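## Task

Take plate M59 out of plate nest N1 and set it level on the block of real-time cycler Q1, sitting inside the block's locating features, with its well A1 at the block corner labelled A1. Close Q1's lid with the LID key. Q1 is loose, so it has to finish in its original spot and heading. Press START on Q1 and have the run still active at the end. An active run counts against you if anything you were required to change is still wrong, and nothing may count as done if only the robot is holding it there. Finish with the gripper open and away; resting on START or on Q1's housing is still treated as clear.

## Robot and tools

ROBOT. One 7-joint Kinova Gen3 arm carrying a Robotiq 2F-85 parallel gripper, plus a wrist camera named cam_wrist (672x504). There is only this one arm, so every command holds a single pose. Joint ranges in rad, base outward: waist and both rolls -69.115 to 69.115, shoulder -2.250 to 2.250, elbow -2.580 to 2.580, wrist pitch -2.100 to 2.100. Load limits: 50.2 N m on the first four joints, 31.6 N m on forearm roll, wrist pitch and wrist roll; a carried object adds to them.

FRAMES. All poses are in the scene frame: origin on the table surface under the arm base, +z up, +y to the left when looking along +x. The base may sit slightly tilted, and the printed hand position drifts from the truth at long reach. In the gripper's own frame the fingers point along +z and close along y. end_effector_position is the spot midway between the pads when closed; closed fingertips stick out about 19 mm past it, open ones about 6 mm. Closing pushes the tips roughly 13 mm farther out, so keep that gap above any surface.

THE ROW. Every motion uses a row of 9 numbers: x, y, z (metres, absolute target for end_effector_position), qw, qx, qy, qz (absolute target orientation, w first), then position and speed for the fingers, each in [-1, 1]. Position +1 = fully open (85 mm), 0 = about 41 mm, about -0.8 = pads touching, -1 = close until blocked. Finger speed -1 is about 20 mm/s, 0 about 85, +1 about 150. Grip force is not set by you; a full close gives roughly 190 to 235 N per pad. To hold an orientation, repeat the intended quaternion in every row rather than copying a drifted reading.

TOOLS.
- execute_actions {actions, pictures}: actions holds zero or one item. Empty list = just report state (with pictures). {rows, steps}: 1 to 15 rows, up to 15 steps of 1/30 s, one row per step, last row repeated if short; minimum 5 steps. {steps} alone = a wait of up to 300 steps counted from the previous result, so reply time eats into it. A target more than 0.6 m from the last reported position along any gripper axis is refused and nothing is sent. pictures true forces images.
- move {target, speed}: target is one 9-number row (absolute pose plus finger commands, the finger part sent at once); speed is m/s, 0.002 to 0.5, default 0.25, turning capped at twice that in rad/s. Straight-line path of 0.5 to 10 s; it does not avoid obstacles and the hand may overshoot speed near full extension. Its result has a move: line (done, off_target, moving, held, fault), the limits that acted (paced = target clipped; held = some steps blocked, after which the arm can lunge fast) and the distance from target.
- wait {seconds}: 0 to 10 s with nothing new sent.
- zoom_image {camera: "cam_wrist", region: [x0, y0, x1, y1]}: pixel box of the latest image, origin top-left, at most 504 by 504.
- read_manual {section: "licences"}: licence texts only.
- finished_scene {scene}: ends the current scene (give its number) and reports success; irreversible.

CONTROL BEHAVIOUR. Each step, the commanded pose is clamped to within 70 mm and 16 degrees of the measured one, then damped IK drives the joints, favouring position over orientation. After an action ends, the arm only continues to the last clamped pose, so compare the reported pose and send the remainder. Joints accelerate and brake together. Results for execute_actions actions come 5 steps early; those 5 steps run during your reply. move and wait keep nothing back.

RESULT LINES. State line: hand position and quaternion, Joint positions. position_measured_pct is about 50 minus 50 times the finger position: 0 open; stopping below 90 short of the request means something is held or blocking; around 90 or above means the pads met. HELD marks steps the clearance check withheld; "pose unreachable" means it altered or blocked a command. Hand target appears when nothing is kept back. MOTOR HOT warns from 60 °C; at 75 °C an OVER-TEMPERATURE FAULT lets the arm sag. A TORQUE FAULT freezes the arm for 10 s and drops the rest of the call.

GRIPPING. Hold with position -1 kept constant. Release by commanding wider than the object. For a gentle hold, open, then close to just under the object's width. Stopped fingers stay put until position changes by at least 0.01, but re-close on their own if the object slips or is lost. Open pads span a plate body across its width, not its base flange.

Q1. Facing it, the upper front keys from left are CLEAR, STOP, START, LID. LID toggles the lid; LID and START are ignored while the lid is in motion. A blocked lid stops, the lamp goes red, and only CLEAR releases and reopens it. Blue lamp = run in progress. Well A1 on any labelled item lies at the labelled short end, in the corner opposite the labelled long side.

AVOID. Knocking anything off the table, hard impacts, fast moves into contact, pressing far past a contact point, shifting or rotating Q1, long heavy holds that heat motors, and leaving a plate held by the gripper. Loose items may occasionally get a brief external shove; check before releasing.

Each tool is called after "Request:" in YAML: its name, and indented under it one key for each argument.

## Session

Request:
execute_actions:
  actions: []

Scene clock: 0.00 s of 10800.00 s.
end_effector_position=(+0.1107, -0.3933, +0.3187) position_measured_pct=0.0 end_effector_quat_wxyz=(+0.426, -0.461, +0.746, -0.223)
Joint positions: [ 2.607  1.976 -1.667  1.763  0.634  1.157  4.074]
Joint velocities: [-0.    -0.    -0.     0.002  0.    -0.    -0.   ]
Hand target: +0.111, -0.393, +0.319; +0.426, -0.461, +0.746, -0.223

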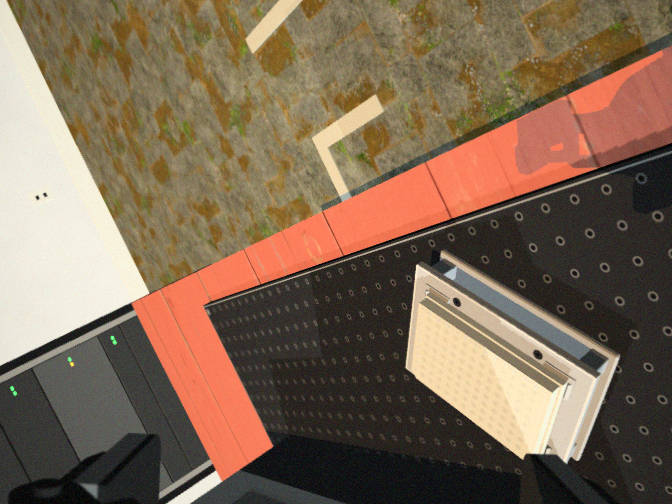

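Request:
move:
  target: [0.33,-0.22,0.45,0,-0.707,0.707,0,1,0]
  speed: 0.2

Scene clock: 4.73 s of 10800.00 s.
end_effector_position=(+0.3294, -0.2179, +0.4467) position_measured_pct=0.0 end_effector_quat_wxyz=(-0.001, +0.707, -0.707, -0.002)
Joint positions: [ 2.339  0.567 -2.29   2.176  0.523  0.962  3.186]
Joint velocities: [-0.005 -0.011  0.001 -0.001  0.001  0.004 -0.002]
Hand target: +0.329, -0.218, +0.447; -0.000, +0.707, -0.707, -0.002
Off the commanded pose: 0.004 m, 0 deg.
Kept back: nothing.
move: off_target

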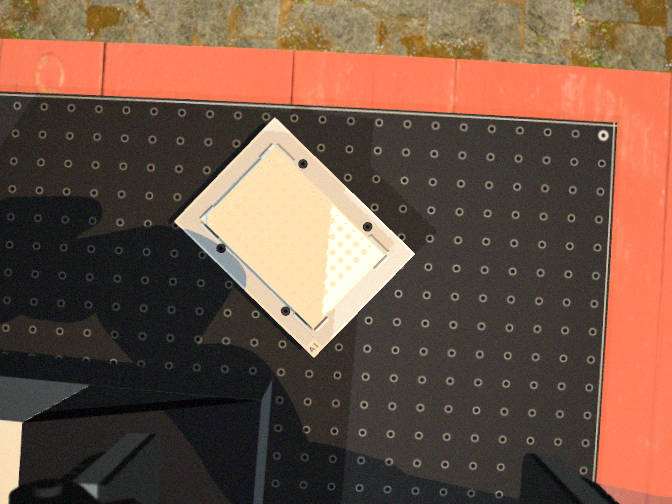

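Request:
zoom_image:
  camera: "cam_wrist"
  region: [165,105,425,365]

Request:
move:
  target: [0.45,0.0,0.58,0,-0.707,0.707,0,1,0]
  speed: 0.2

Region (165, 105, 425, 365) of cam_wrist's 672x504 image, scaled by 1.938.

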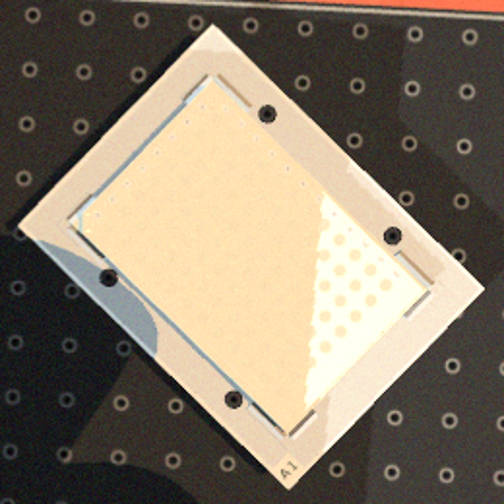

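Scene clock: 6.80 s of 10800.00 s.
end_effector_position=(+0.4495, -0.0002, +0.5790) position_measured_pct=0.0 end_effector_quat_wxyz=(+0.000, +0.707, -0.707, -0.001)
Joint positions: [ 2.371  0.29  -3.062  1.764  0.325  1.36   2.636]
Joint velocities: [-0.    -0.008 -0.    -0.002  0.     0.002 -0.002]
Hand target: +0.450, -0.000, +0.579; +0.001, +0.707, -0.707, -0.001
Off the commanded pose: 0.001 m, 0 deg.
Kept back: nothing.
move: done

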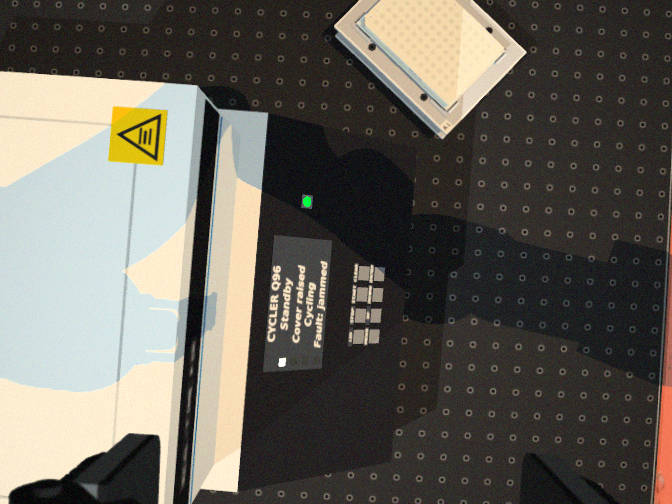

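Request:
move:
  target: [0.415,0.013,0.24,0,0,1,0,-1,0]
  speed: 0.25

Request:
move:
  target: [0.415,0.013,0.19,0,0,1,0,-1,0]
  speed: 0.1

Scene clock: 10.93 s of 10800.00 s.
end_effector_position=(+0.4138, +0.0110, +0.2408) position_measured_pct=91.7 end_effector_quat_wxyz=(-0.000, +0.003, +1.000, +0.000)
Joint positions: [ 2.431 -0.395 -2.738  2.33   0.508  0.061  0.903]
Joint velocities: [-0.027 -0.011  0.011  0.005  0.002 -0.006 -0.006]
Hand target: +0.414, +0.012, +0.241; -0.000, +0.002, +1.000, +0.000
Off the commanded pose: 0.002 m, 0 deg.
Kept back: nothing.
move: done

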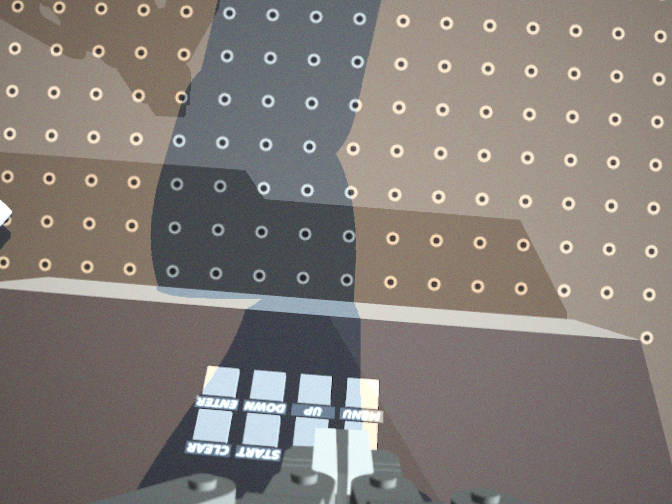

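Scene clock: 11.83 s of 10800.00 s.
end_effector_position=(+0.4152, +0.0129, +0.1904) position_measured_pct=91.7 end_effector_quat_wxyz=(+0.000, +0.000, +1.000, +0.000)
Joint positions: [ 2.449 -0.574 -2.703  2.309  0.502 -0.107  0.9  ]
Joint velocities: [-0.    -0.009 -0.     0.    -0.001 -0.001  0.001]
Hand target: +0.415, +0.013, +0.190; +0.000, +0.000, +1.000, -0.000
Off the commanded pose: 0.000 m, 0 deg.
Kept back: nothing.
move: done

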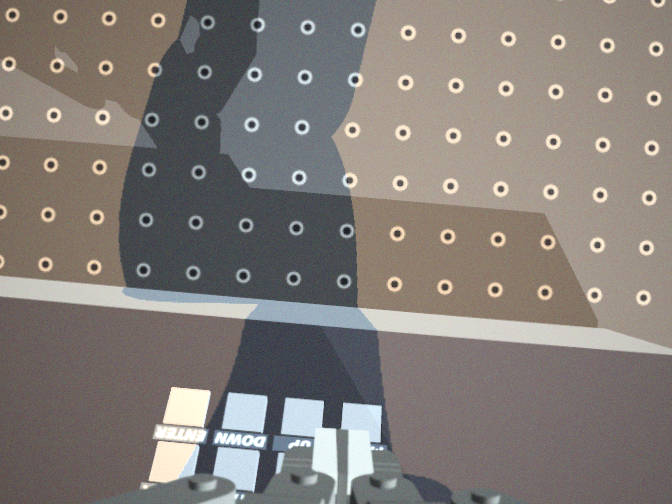

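Request:
move:
  target: [0.42,0.018,0.162,0,0,1,0,-1,0]
  speed: 0.05

Scene clock: 12.97 s of 10800.00 s.
end_effector_position=(+0.4201, +0.0180, +0.1622) position_measured_pct=91.7 end_effector_quat_wxyz=(+0.000, +0.000, +1.000, +0.000)
Joint positions: [ 2.458 -0.667 -2.705  2.271  0.487 -0.162  0.893]
Joint velocities: [ 0.001 -0.006 -0.001 -0.001 -0.    -0.002  0.   ]
Hand target: +0.420, +0.018, +0.162; -0.000, +0.000, +1.000, -0.000
Off the commanded pose: 0.000 m, 0 deg.
Kept back: nothing.
move: done

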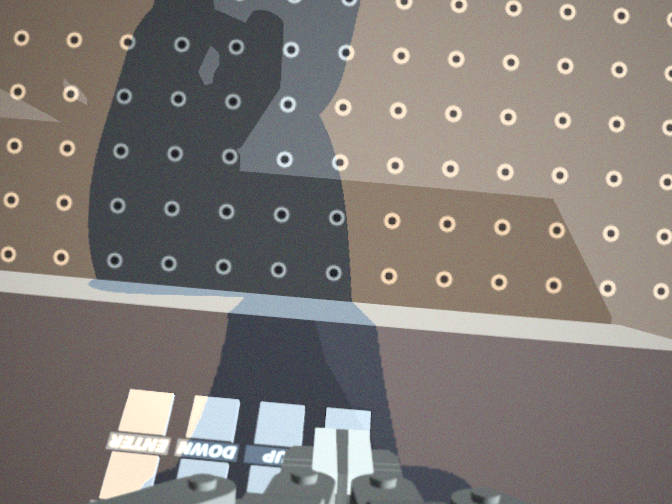

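Request:
move:
  target: [0.4225,0.0195,0.157,0,0,1,0,-1,0]
  speed: 0.03

Request:
move:
  target: [0.425,0.0195,0.148,0,0,1,0,-1,0]
  speed: 0.012

Request:
move:
  target: [0.42,0.0195,0.19,0,0,1,0,-1,0]
  speed: 0.1

Request:
move:
  target: [0.42,0.0,0.5,0.1,0,0.995,0,-1,0]
  speed: 0.15

Scene clock: 13.90 s of 10800.00 s.
end_effector_position=(+0.4220, +0.0194, +0.1572) position_measured_pct=91.7 end_effector_quat_wxyz=(-0.000, +0.000, +1.000, -0.000)
Joint positions: [ 2.462 -0.681 -2.71   2.259  0.486 -0.163  0.891]
Joint velocities: [ 0.    -0.002  0.001  0.002 -0.     0.001 -0.   ]
Hand target: +0.422, +0.019, +0.157; -0.000, +0.000, +1.000, +0.000
Off the commanded pose: 0.001 m, 0 deg.
Kept back: nothing.
move: done

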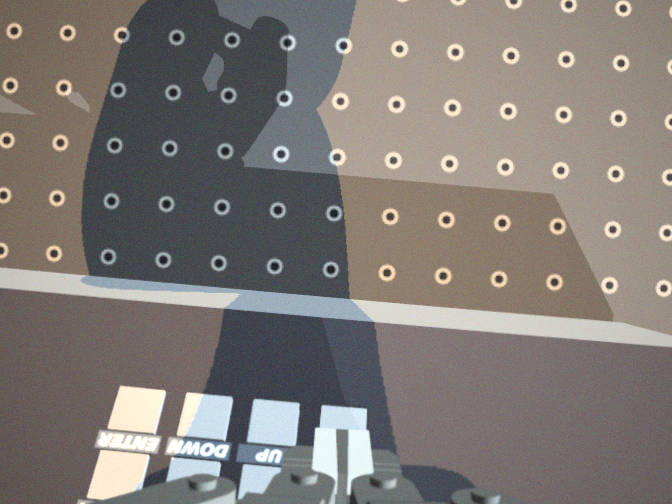

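Scene clock: 14.93 s of 10800.00 s.
end_effector_position=(+0.4189, +0.0194, +0.1521) position_measured_pct=91.7 end_effector_quat_wxyz=(-0.004, -0.000, +1.000, -0.000)
Joint positions: [ 2.469 -0.696 -2.715  2.256  0.486 -0.169  0.889]
Joint velocities: [-0.     0.     0.    -0.     0.001 -0.    -0.   ]
Hand target: +0.425, +0.019, +0.148; -0.000, +0.000, +1.000, +0.000
Off the commanded pose: 0.007 m, 1 deg.
Kept back: nothing.
move: off_target

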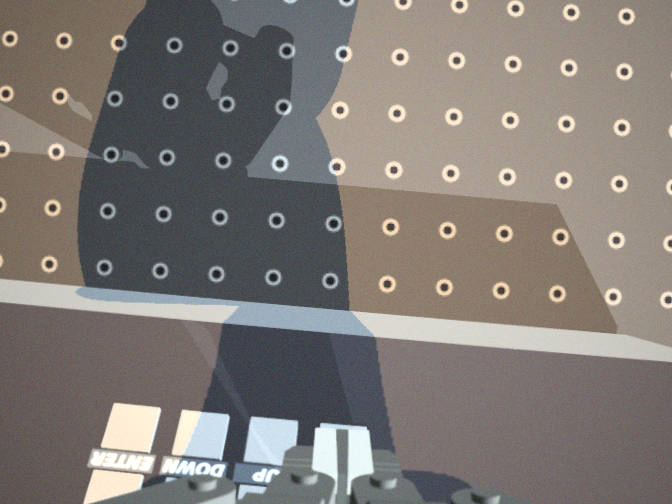

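Scene clock: 15.73 s of 10800.00 s.
end_effector_position=(+0.4198, +0.0194, +0.1897) position_measured_pct=91.7 end_effector_quat_wxyz=(-0.000, -0.000, +1.000, -0.000)
Joint positions: [ 2.438 -0.576 -2.713  2.289  0.495 -0.083  0.89 ]
Joint velocities: [-0.002  0.009  0.    -0.     0.     0.002  0.001]
Hand target: +0.420, +0.020, +0.190; -0.000, -0.000, +1.000, +0.000
Off the commanded pose: 0.000 m, 0 deg.
Kept back: nothing.
move: done

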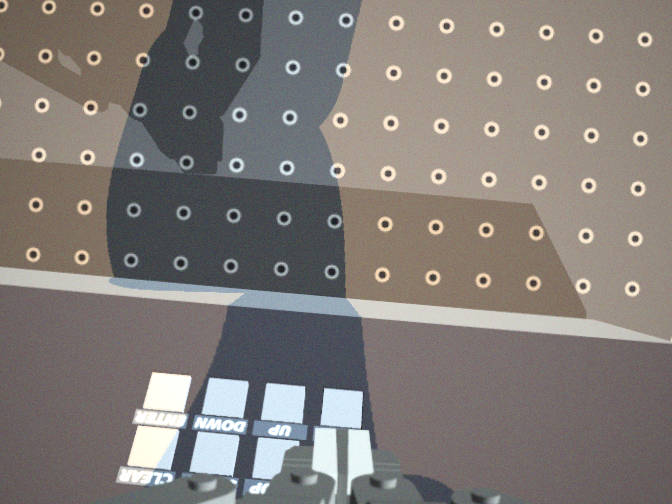

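Scene clock: 18.23 s of 10800.00 s.
end_effector_position=(+0.4209, +0.0009, +0.4995) position_measured_pct=91.7 end_effector_quat_wxyz=(+0.100, -0.003, +0.995, -0.000)
Joint positions: [ 1.995  0.412 -2.906  2.185  0.677  1.036  0.623]
Joint velocities: [ 0.     0.005 -0.002 -0.001 -0.     0.001  0.001]
Hand target: +0.421, +0.001, +0.500; +0.100, -0.003, +0.995, -0.000
Off the commanded pose: 0.001 m, 0 deg.
Kept back: nothing.
move: done

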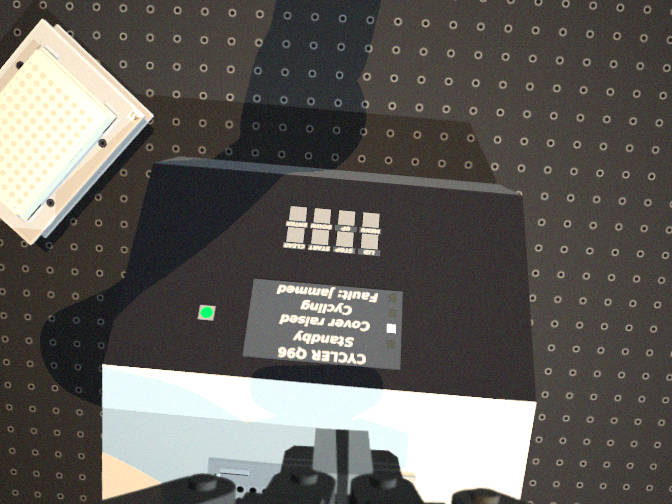

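Request:
move:
  target: [0.635,0.04,0.5,0,-0.682,0.731,0,1,0]
  speed: 0.25

Request:
move:
  target: [0.33,-0.36,0.3,0.0,-0.935,0.354,0,1,0]
  speed: 0.25

Scene clock: 21.97 s of 10800.00 s.
end_effector_position=(+0.6357, +0.0408, +0.4993) position_measured_pct=0.0 end_effector_quat_wxyz=(-0.001, +0.682, -0.732, -0.001)
Joint positions: [ 2.057 -0.278 -2.329  1.302 -0.036  1.245  2.948]
Joint velocities: [ 0.012 -0.01   0.005 -0.005 -0.004  0.005  0.004]
Hand target: +0.636, +0.040, +0.499; -0.001, +0.681, -0.732, -0.000
Off the commanded pose: 0.001 m, 0 deg.
Kept back: nothing.
move: done

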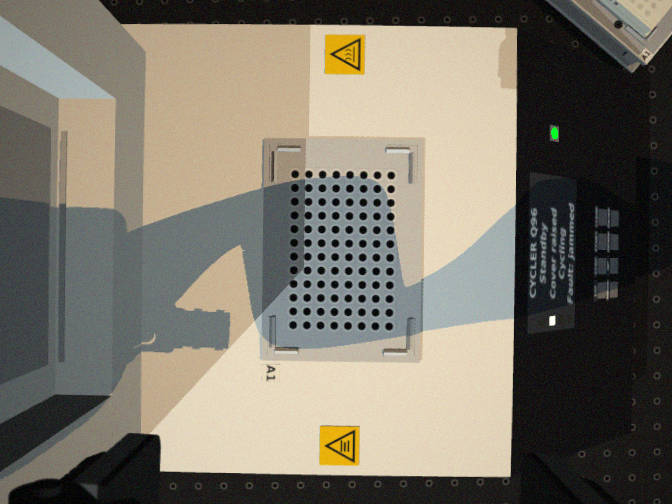

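Scene clock: 25.43 s of 10800.00 s.
end_effector_position=(+0.3294, -0.3602, +0.3008) position_measured_pct=0.0 end_effector_quat_wxyz=(-0.000, +0.934, -0.356, +0.001)
Joint positions: [ 3.586 -0.385 -2.585  2.026 -0.9    0.69   5.816]
Joint velocities: [ 0.003 -0.001  0.001  0.    -0.001  0.     0.001]
Hand target: +0.329, -0.360, +0.301; -0.000, +0.934, -0.356, +0.001
Off the commanded pose: 0.001 m, 0 deg.
Kept back: nothing.
move: done; limits=paced

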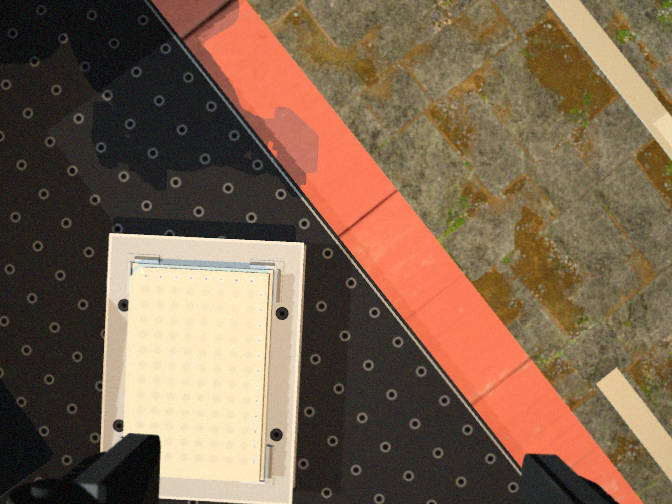

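Request:
move:
  target: [0.42,-0.36,0.2,-0.106,0.892,-0.338,-0.281,1,0]
  speed: 0.15

Scene clock: 28.50 s of 10800.00 s.
end_effector_position=(+0.4206, -0.3599, +0.2000) position_measured_pct=0.0 end_effector_quat_wxyz=(-0.106, +0.892, -0.338, -0.280)
Joint positions: [ 3.495 -0.974 -2.578  1.063 -0.569  1.492  5.138]
Joint velocities: [ 0.006 -0.014 -0.002 -0.009  0.002  0.004 -0.001]
Hand target: +0.420, -0.360, +0.199; -0.106, +0.892, -0.338, -0.281
Off the commanded pose: 0.001 m, 0 deg.
Kept back: nothing.
move: done

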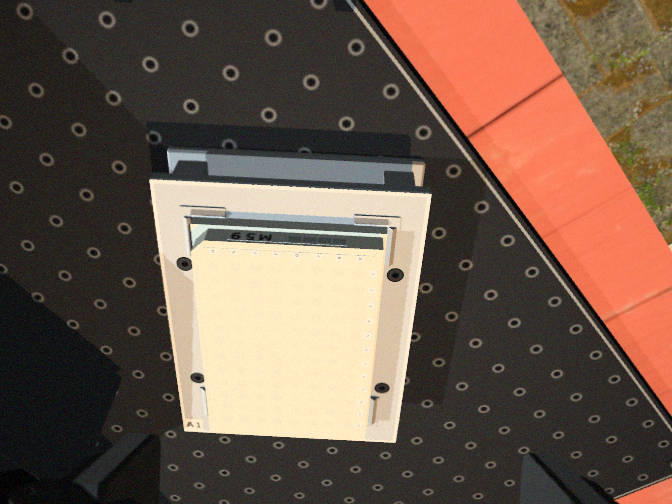

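Request:
move:
  target: [0.358,-0.293,0.2,0,0.935,-0.354,0,1,0]
  speed: 0.15

Request:
move:
  target: [0.358,-0.293,0.12,0,0.935,-0.354,0,1,0]
  speed: 0.1

Scene clock: 31.33 s of 10800.00 s.
end_effector_position=(+0.3575, -0.2920, +0.2007) position_measured_pct=0.0 end_effector_quat_wxyz=(-0.000, +0.935, -0.353, -0.002)
Joint positions: [ 3.6   -0.525 -2.926  2.153 -1.294  0.338  6.037]
Joint velocities: [ 0.024  0.003 -0.014  0.008 -0.045 -0.008  0.05 ]
Hand target: +0.357, -0.293, +0.201; +0.000, +0.935, -0.354, -0.002
Off the commanded pose: 0.001 m, 0 deg.
Kept back: nothing.
move: done

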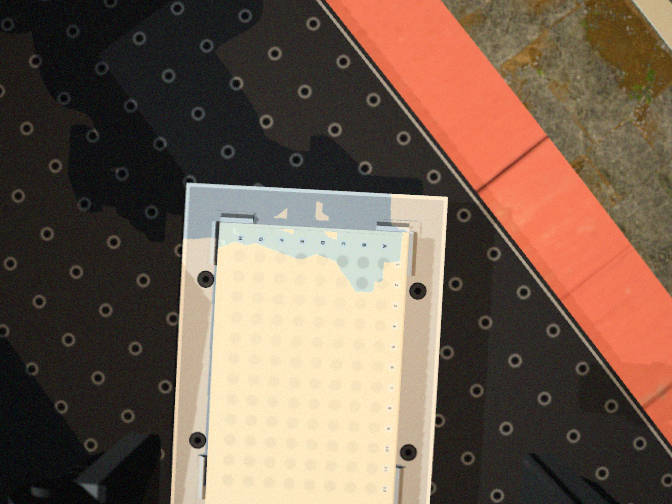

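Scene clock: 32.57 s of 10800.00 s.
end_effector_position=(+0.3574, -0.2932, +0.1205) position_measured_pct=0.0 end_effector_quat_wxyz=(-0.000, +0.935, -0.355, -0.001)
Joint positions: [ 3.626 -0.739 -3.011  2.094 -1.832  0.293  6.543]
Joint velocities: [-0.017 -0.009  0.021  0.009 -0.057  0.018  0.053]
Hand target: +0.357, -0.293, +0.120; -0.000, +0.935, -0.354, -0.001
Off the commanded pose: 0.001 m, 0 deg.
Kept back: nothing.
move: done

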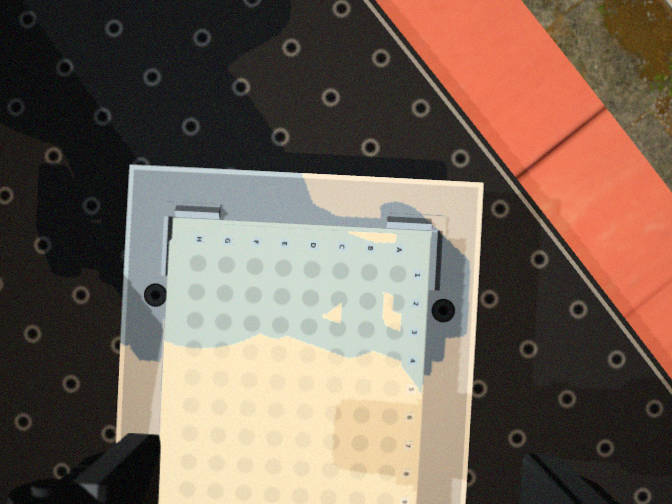

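Request:
move:
  target: [0.3685,-0.2835,0.078,0,0.935,-0.354,0,1,0]
  speed: 0.06

Scene clock: 33.93 s of 10800.00 s.
end_effector_position=(+0.3683, -0.2839, +0.0783) position_measured_pct=0.0 end_effector_quat_wxyz=(+0.000, +0.935, -0.354, +0.000)
Joint positions: [ 3.535 -0.849 -2.961  2.038 -2.011  0.332  6.649]
Joint velocities: [-0.005 -0.006  0.001 -0.001 -0.005  0.001  0.005]
Hand target: +0.368, -0.284, +0.078; +0.000, +0.935, -0.354, -0.000
Off the commanded pose: 0.001 m, 0 deg.
Kept back: nothing.
move: done

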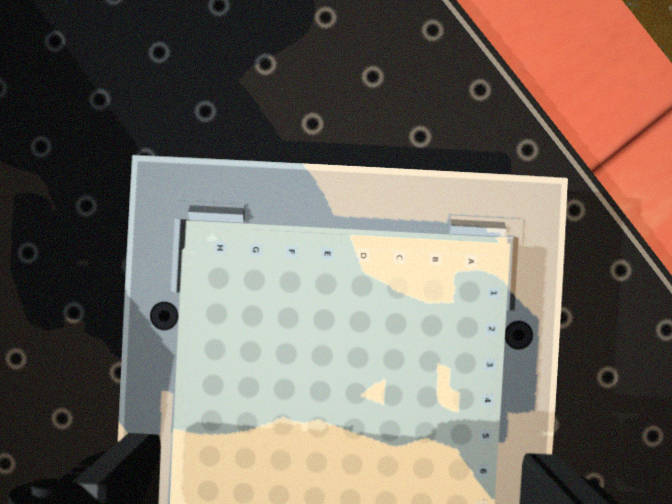

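Request:
move:
  target: [0.3693,-0.2829,0.061,0,0.934,-0.357,0,1,0]
  speed: 0.02

Scene clock: 35.27 s of 10800.00 s.
end_effector_position=(+0.3693, -0.2831, +0.0612) position_measured_pct=0.0 end_effector_quat_wxyz=(+0.000, +0.934, -0.357, +0.000)
Joint positions: [ 3.515 -0.895 -2.947  2.012 -2.056  0.35   6.669]
Joint velocities: [-0.002 -0.004 -0.    -0.001 -0.003  0.001  0.002]
Hand target: +0.369, -0.283, +0.061; +0.000, +0.934, -0.357, -0.000
Off the commanded pose: 0.000 m, 0 deg.
Kept back: nothing.
move: done

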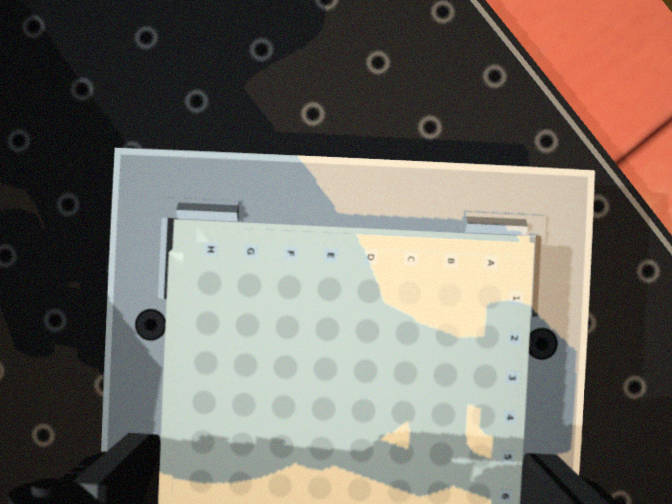

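Well pitch is about 40 px, which matches the grip depth that released cleanly in scene 1. Gripping and lifting.

Request:
move:
  target: [0.3693,-0.2829,0.061,0,0.934,-0.357,0,0.75,-1]

Request:
move:
  target: [0.3693,-0.2829,0.09,0,0.934,-0.357,0,0.75,-1]
  speed: 0.03

Request:
move:
  target: [0.38,-0.27,0.3,0,0.934,-0.357,0,0.75,-1]
  speed: 0.15

Request:
move:
  target: [0.5,-0.12,0.31,0,0.98,0.2,0,0.75,-1]
  speed: 0.2

Request:
move:
  target: [0.621,-0.019,0.28,0,0.719,0.695,0,0.75,-1]
  speed: 0.2

Scene clock: 36.40 s of 10800.00 s.
end_effector_position=(+0.3693, -0.2830, +0.0625) position_measured_pct=9.1 end_effector_quat_wxyz=(+0.000, +0.934, -0.357, +0.000)
Joint positions: [ 3.515 -0.891 -2.946  2.014 -2.055  0.35   6.669]
Joint velocities: [ 0.     0.     0.    -0.001  0.    -0.001  0.   ]
Hand target: +0.369, -0.283, +0.061; +0.000, +0.934, -0.357, -0.000
Off the commanded pose: 0.001 m, 0 deg.
Kept back: nothing.
move: done

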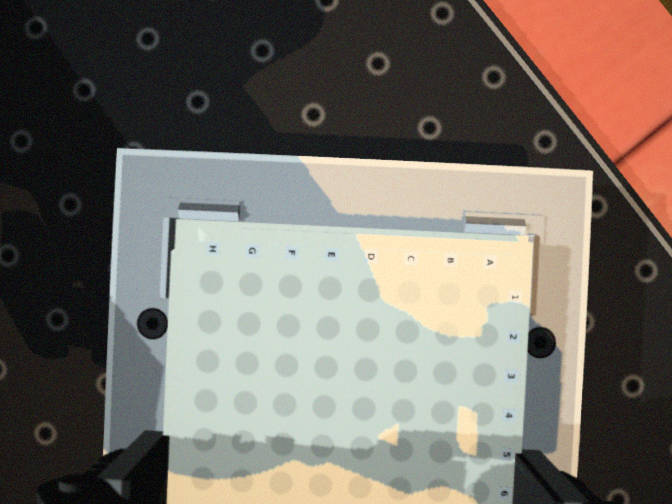

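Scene clock: 37.57 s of 10800.00 s.
end_effector_position=(+0.3694, -0.2827, +0.0898) position_measured_pct=9.1 end_effector_quat_wxyz=(-0.000, +0.934, -0.357, -0.000)
Joint positions: [ 3.55  -0.816 -2.98   2.054 -1.976  0.313  6.619]
Joint velocities: [ 0.004  0.005 -0.002  0.001  0.005 -0.002 -0.004]
Hand target: +0.369, -0.283, +0.090; -0.000, +0.934, -0.357, +0.000
Off the commanded pose: 0.000 m, 0 deg.
Kept back: nothing.
move: done

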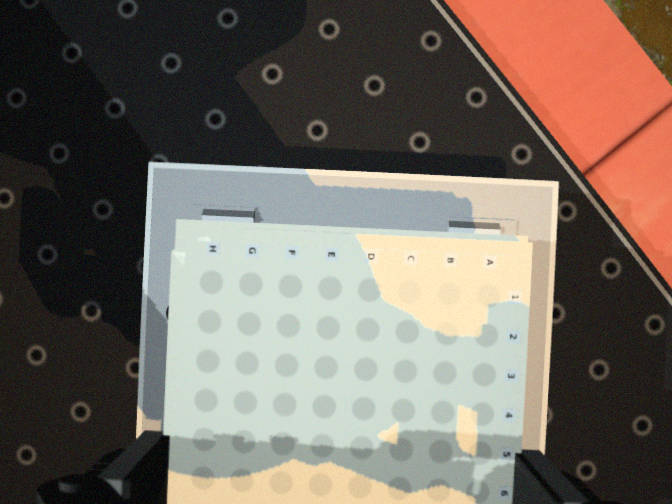

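Scene clock: 39.57 s of 10800.00 s.
end_effector_position=(+0.3812, -0.2713, +0.2997) position_measured_pct=9.1 end_effector_quat_wxyz=(+0.000, +0.934, -0.357, +0.002)
Joint positions: [ 3.424 -0.247 -2.772  2.145 -0.706  0.484  5.397]
Joint velocities: [-0.016 -0.    -0.006 -0.005  0.016  0.002 -0.02 ]
Hand target: +0.382, -0.271, +0.299; -0.000, +0.934, -0.356, +0.002
Off the commanded pose: 0.002 m, 0 deg.
Kept back: nothing.
move: done

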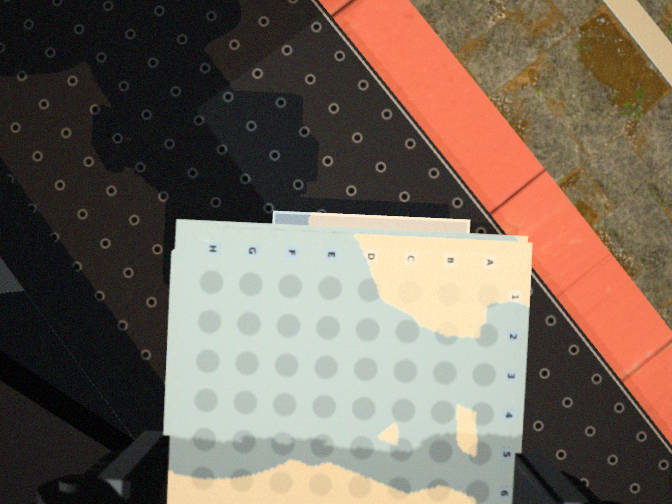

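Scene clock: 42.77 s of 10800.00 s.
end_effector_position=(+0.5000, -0.1202, +0.3098) position_measured_pct=9.1 end_effector_quat_wxyz=(-0.000, +0.980, +0.200, -0.000)
Joint positions: [ 2.913 -0.211 -2.87   2.015 -0.069  0.493  5.399]
Joint velocities: [-0.003 -0.001 -0.002  0.001  0.003  0.001 -0.002]
Hand target: +0.500, -0.120, +0.310; -0.000, +0.980, +0.201, -0.000
Off the commanded pose: 0.000 m, 0 deg.
Kept back: nothing.
move: done

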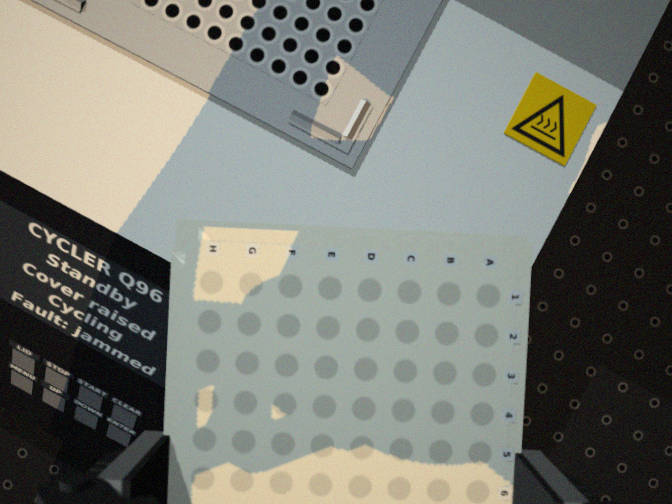

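Scene clock: 45.97 s of 10800.00 s.
end_effector_position=(+0.6208, -0.0188, +0.2797) position_measured_pct=9.1 end_effector_quat_wxyz=(-0.001, +0.719, +0.695, +0.000)
Joint positions: [ 2.85  -0.432 -3.119  1.638  0.216  0.677  6.041]
Joint velocities: [ 0.001 -0.003 -0.    -0.001 -0.     0.002  0.001]
Hand target: +0.621, -0.019, +0.280; -0.001, +0.719, +0.695, +0.000
Off the commanded pose: 0.000 m, 0 deg.
Kept back: nothing.
move: done

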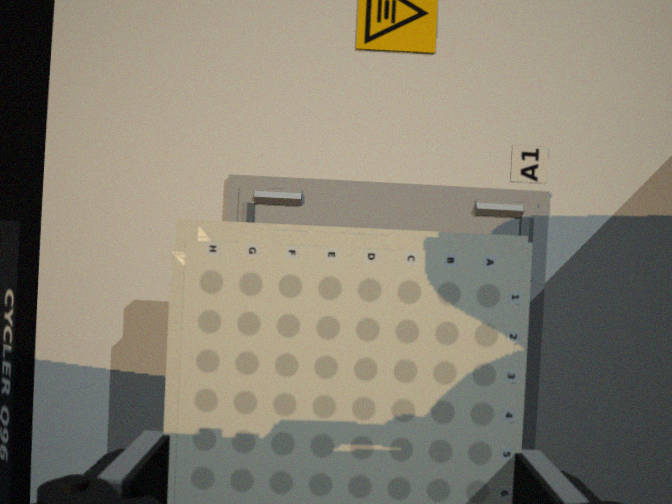

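Request:
move:
  target: [0.6325,-0.012,0.25,0,0.719,0.695,0,0.75,-1]
  speed: 0.05

Request:
zoom_image:
  camera: "cam_wrist"
  region: [130,170,600,430]

Scene clock: 47.20 s of 10800.00 s.
end_effector_position=(+0.6325, -0.0121, +0.2502) position_measured_pct=9.1 end_effector_quat_wxyz=(+0.000, +0.719, +0.695, +0.000)
Joint positions: [ 2.843 -0.506 -3.114  1.596  0.224  0.644  6.024]
Joint velocities: [-0.    -0.004 -0.001 -0.002  0.     0.001 -0.001]
Hand target: +0.632, -0.012, +0.250; -0.000, +0.719, +0.695, +0.000
Off the commanded pose: 0.000 m, 0 deg.
Kept back: nothing.
move: done

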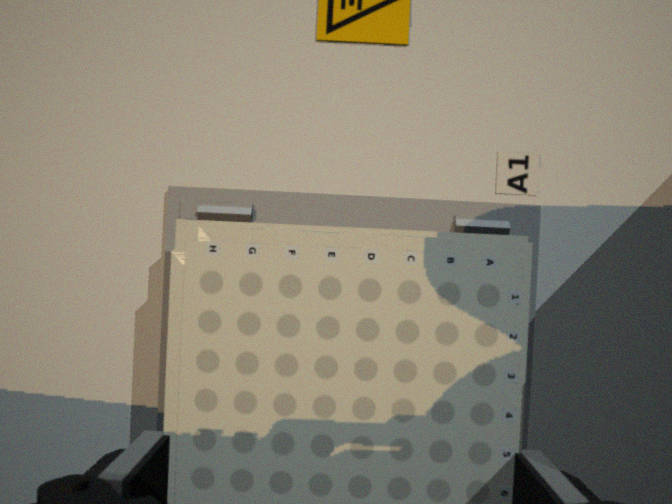

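Region (130, 170, 600, 430) of cam_wrist's 672x504 image, scaled by 1.072; it fills the top 279 rows of this view, and the rest is white.

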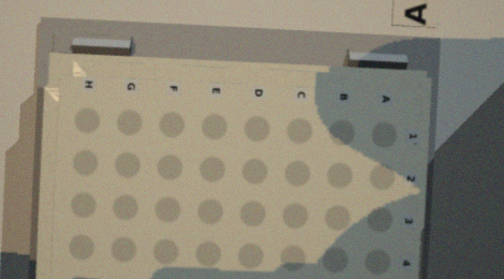

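Request:
move:
  target: [0.6329,-0.0123,0.241,0,0.72,0.694,0,0.75,-1]
  speed: 0.015

Request:
zoom_image:
  camera: "cam_wrist"
  region: [140,180,340,330]

Request:
zoom_image:
  camera: "cam_wrist"
  region: [400,190,600,340]

Scene clock: 48.30 s of 10800.00 s.
end_effector_position=(+0.6329, -0.0123, +0.2411) position_measured_pct=9.1 end_effector_quat_wxyz=(+0.000, +0.720, +0.694, +0.000)
Joint positions: [ 2.845 -0.524 -3.112  1.595  0.225  0.628  6.021]
Joint velocities: [-0.    -0.002  0.001 -0.001 -0.    -0.001  0.   ]
Hand target: +0.633, -0.012, +0.241; -0.000, +0.720, +0.694, +0.000
Off the commanded pose: 0.000 m, 0 deg.
Kept back: nothing.
move: done

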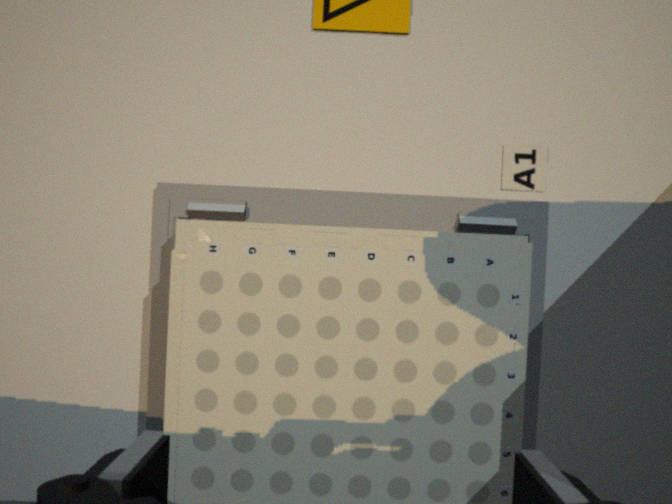

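Region (140, 180, 340, 330) of cam_wrist's 672x504 image, scaled by 2.520; it fills the top 378 rows of this view, and the rest is white.

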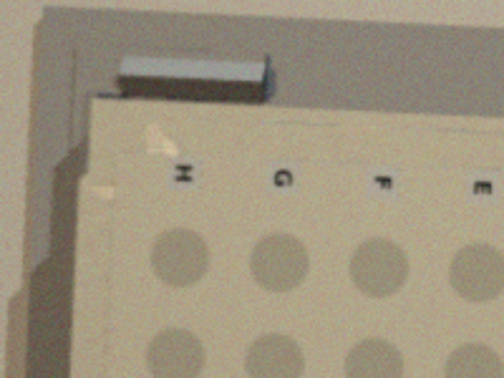

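Region (400, 190, 600, 340) of cam_wrist's 672x504 image, scaled by 2.520; it fills the top 378 rows of this view, and the rest is white.

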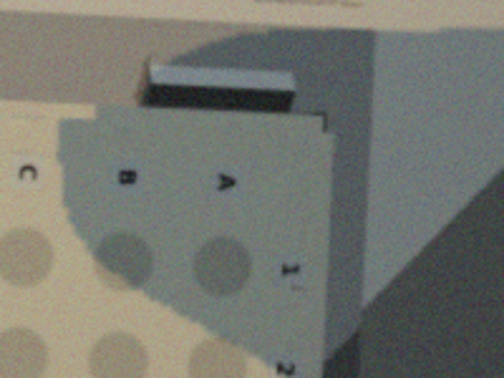

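Request:
move:
  target: [0.6329,-0.012,0.234,0,0.72,0.694,0,0.75,-1]
  speed: 0.007

Scene clock: 49.77 s of 10800.00 s.
end_effector_position=(+0.6329, -0.0120, +0.2341) position_measured_pct=9.1 end_effector_quat_wxyz=(+0.000, +0.720, +0.694, +0.000)
Joint positions: [ 2.846 -0.538 -3.111  1.594  0.226  0.615  6.019]
Joint velocities: [-0.    -0.001  0.    -0.001 -0.    -0.001 -0.001]
Hand target: +0.633, -0.012, +0.234; -0.000, +0.720, +0.694, -0.000
Off the commanded pose: 0.000 m, 0 deg.
Kept back: nothing.
move: done

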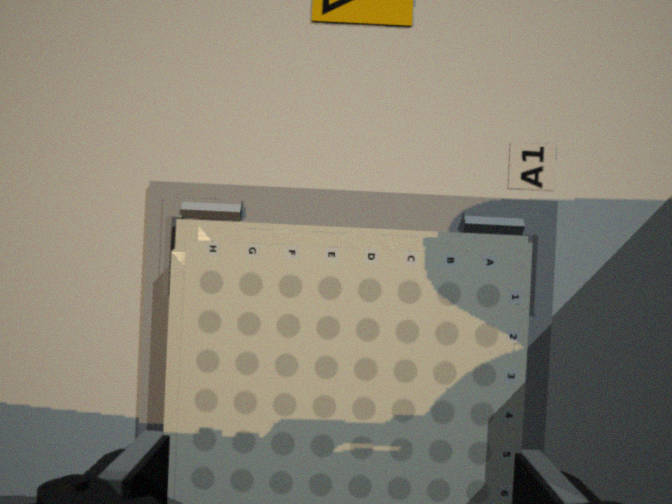

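Request:
move:
  target: [0.6329,-0.012,0.2305,0,0.72,0.694,0,0.75,-1]
  speed: 0.005

Scene clock: 50.93 s of 10800.00 s.
end_effector_position=(+0.6329, -0.0121, +0.2319) position_measured_pct=9.1 end_effector_quat_wxyz=(+0.000, +0.720, +0.694, +0.000)
Joint positions: [ 2.847 -0.542 -3.111  1.594  0.227  0.61   6.019]
Joint velocities: [ 0.    -0.001  0.     0.001  0.    -0.001 -0.001]
Hand target: +0.633, -0.012, +0.231; -0.000, +0.720, +0.694, -0.000
Off the commanded pose: 0.001 m, 0 deg.
Kept back: nothing.
move: done

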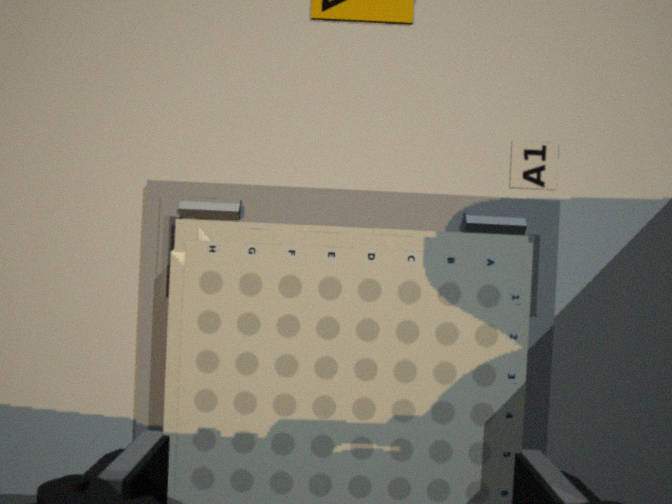

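The locator span matches the seated reference (179–527 px). Releasing, lifting and inspecting.

Request:
move:
  target: [0.6329,-0.012,0.232,0,0.72,0.694,0,1,-1]

Request:
move:
  target: [0.6329,-0.012,0.255,0,0.72,0.694,0,1,-1]
  speed: 0.02

Request:
move:
  target: [0.6329,-0.06,0.36,0,0.72,0.694,0,1,-1]
  speed: 0.15

Request:
zoom_image:
  camera: "cam_wrist"
  region: [150,40,550,480]

Scene clock: 51.97 s of 10800.00 s.
end_effector_position=(+0.6329, -0.0120, +0.2320) position_measured_pct=0.0 end_effector_quat_wxyz=(+0.000, +0.720, +0.694, +0.000)
Joint positions: [ 2.847 -0.542 -3.111  1.594  0.227  0.611  6.019]
Joint velocities: [-0.     0.    -0.001  0.    -0.     0.002 -0.   ]
Hand target: +0.633, -0.012, +0.232; +0.000, +0.720, +0.694, -0.000
Off the commanded pose: 0.000 m, 0 deg.
Kept back: nothing.
move: done

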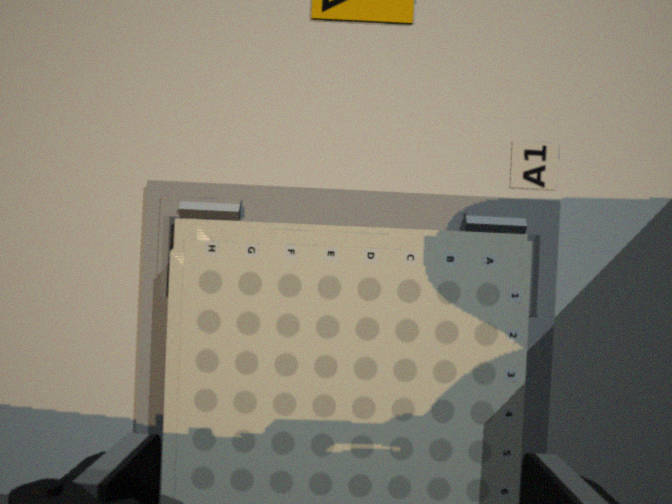

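Scene clock: 53.33 s of 10800.00 s.
end_effector_position=(+0.6330, -0.0120, +0.2548) position_measured_pct=0.0 end_effector_quat_wxyz=(-0.000, +0.720, +0.694, -0.000)
Joint positions: [ 2.842 -0.498 -3.114  1.594  0.222  0.656  6.023]
Joint velocities: [-0.001  0.002 -0.    -0.001 -0.     0.001  0.001]
Hand target: +0.633, -0.012, +0.255; +0.000, +0.720, +0.694, -0.000
Off the commanded pose: 0.000 m, 0 deg.
Kept back: nothing.
move: done

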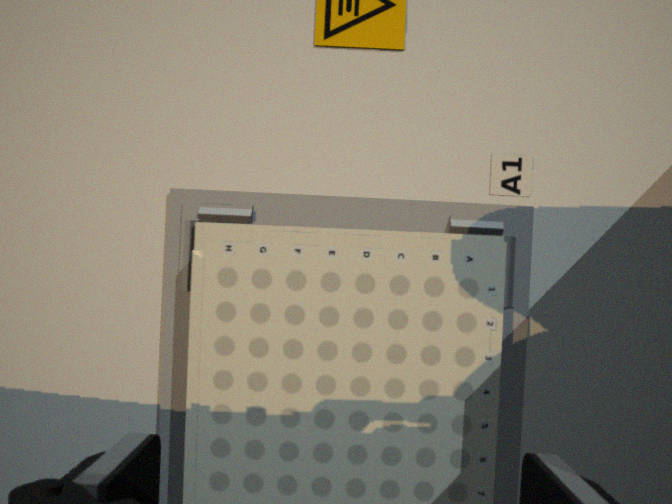

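Scene clock: 54.50 s of 10800.00 s.
end_effector_position=(+0.6335, -0.0597, +0.3597) position_measured_pct=0.0 end_effector_quat_wxyz=(-0.000, +0.720, +0.694, +0.000)
Joint positions: [ 2.931 -0.307 -3.139  1.544  0.154  0.881  6.171]
Joint velocities: [ 0.002  0.003  0.001 -0.002 -0.001 -0.001  0.001]
Hand target: +0.633, -0.060, +0.360; +0.000, +0.720, +0.694, +0.000
Off the commanded pose: 0.001 m, 0 deg.
Kept back: nothing.
move: done

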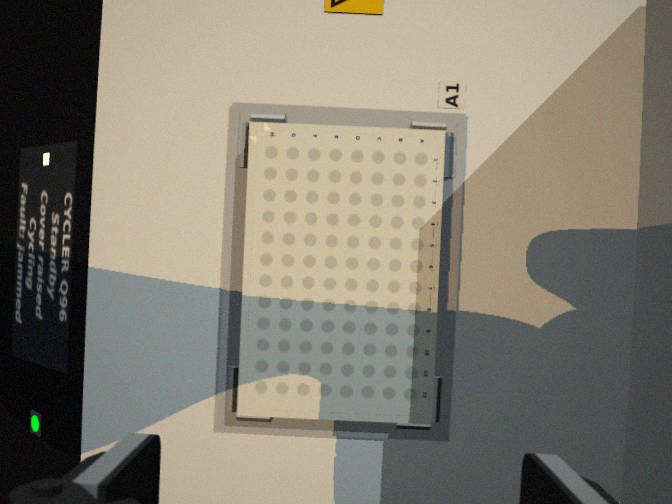

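Region (150, 40, 550, 480) of cam_wrist's 672x504 image, scaled by 1.145; it fills the left 458 columns of this view, and the rest is white.

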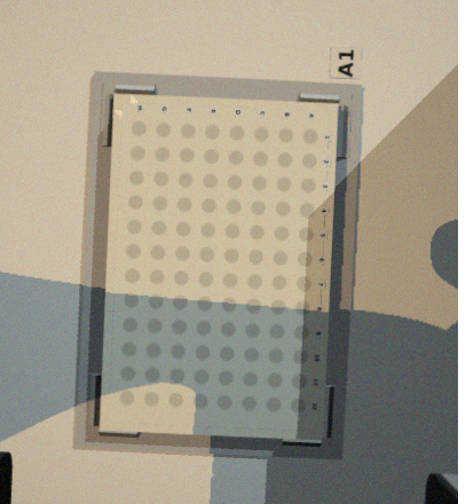

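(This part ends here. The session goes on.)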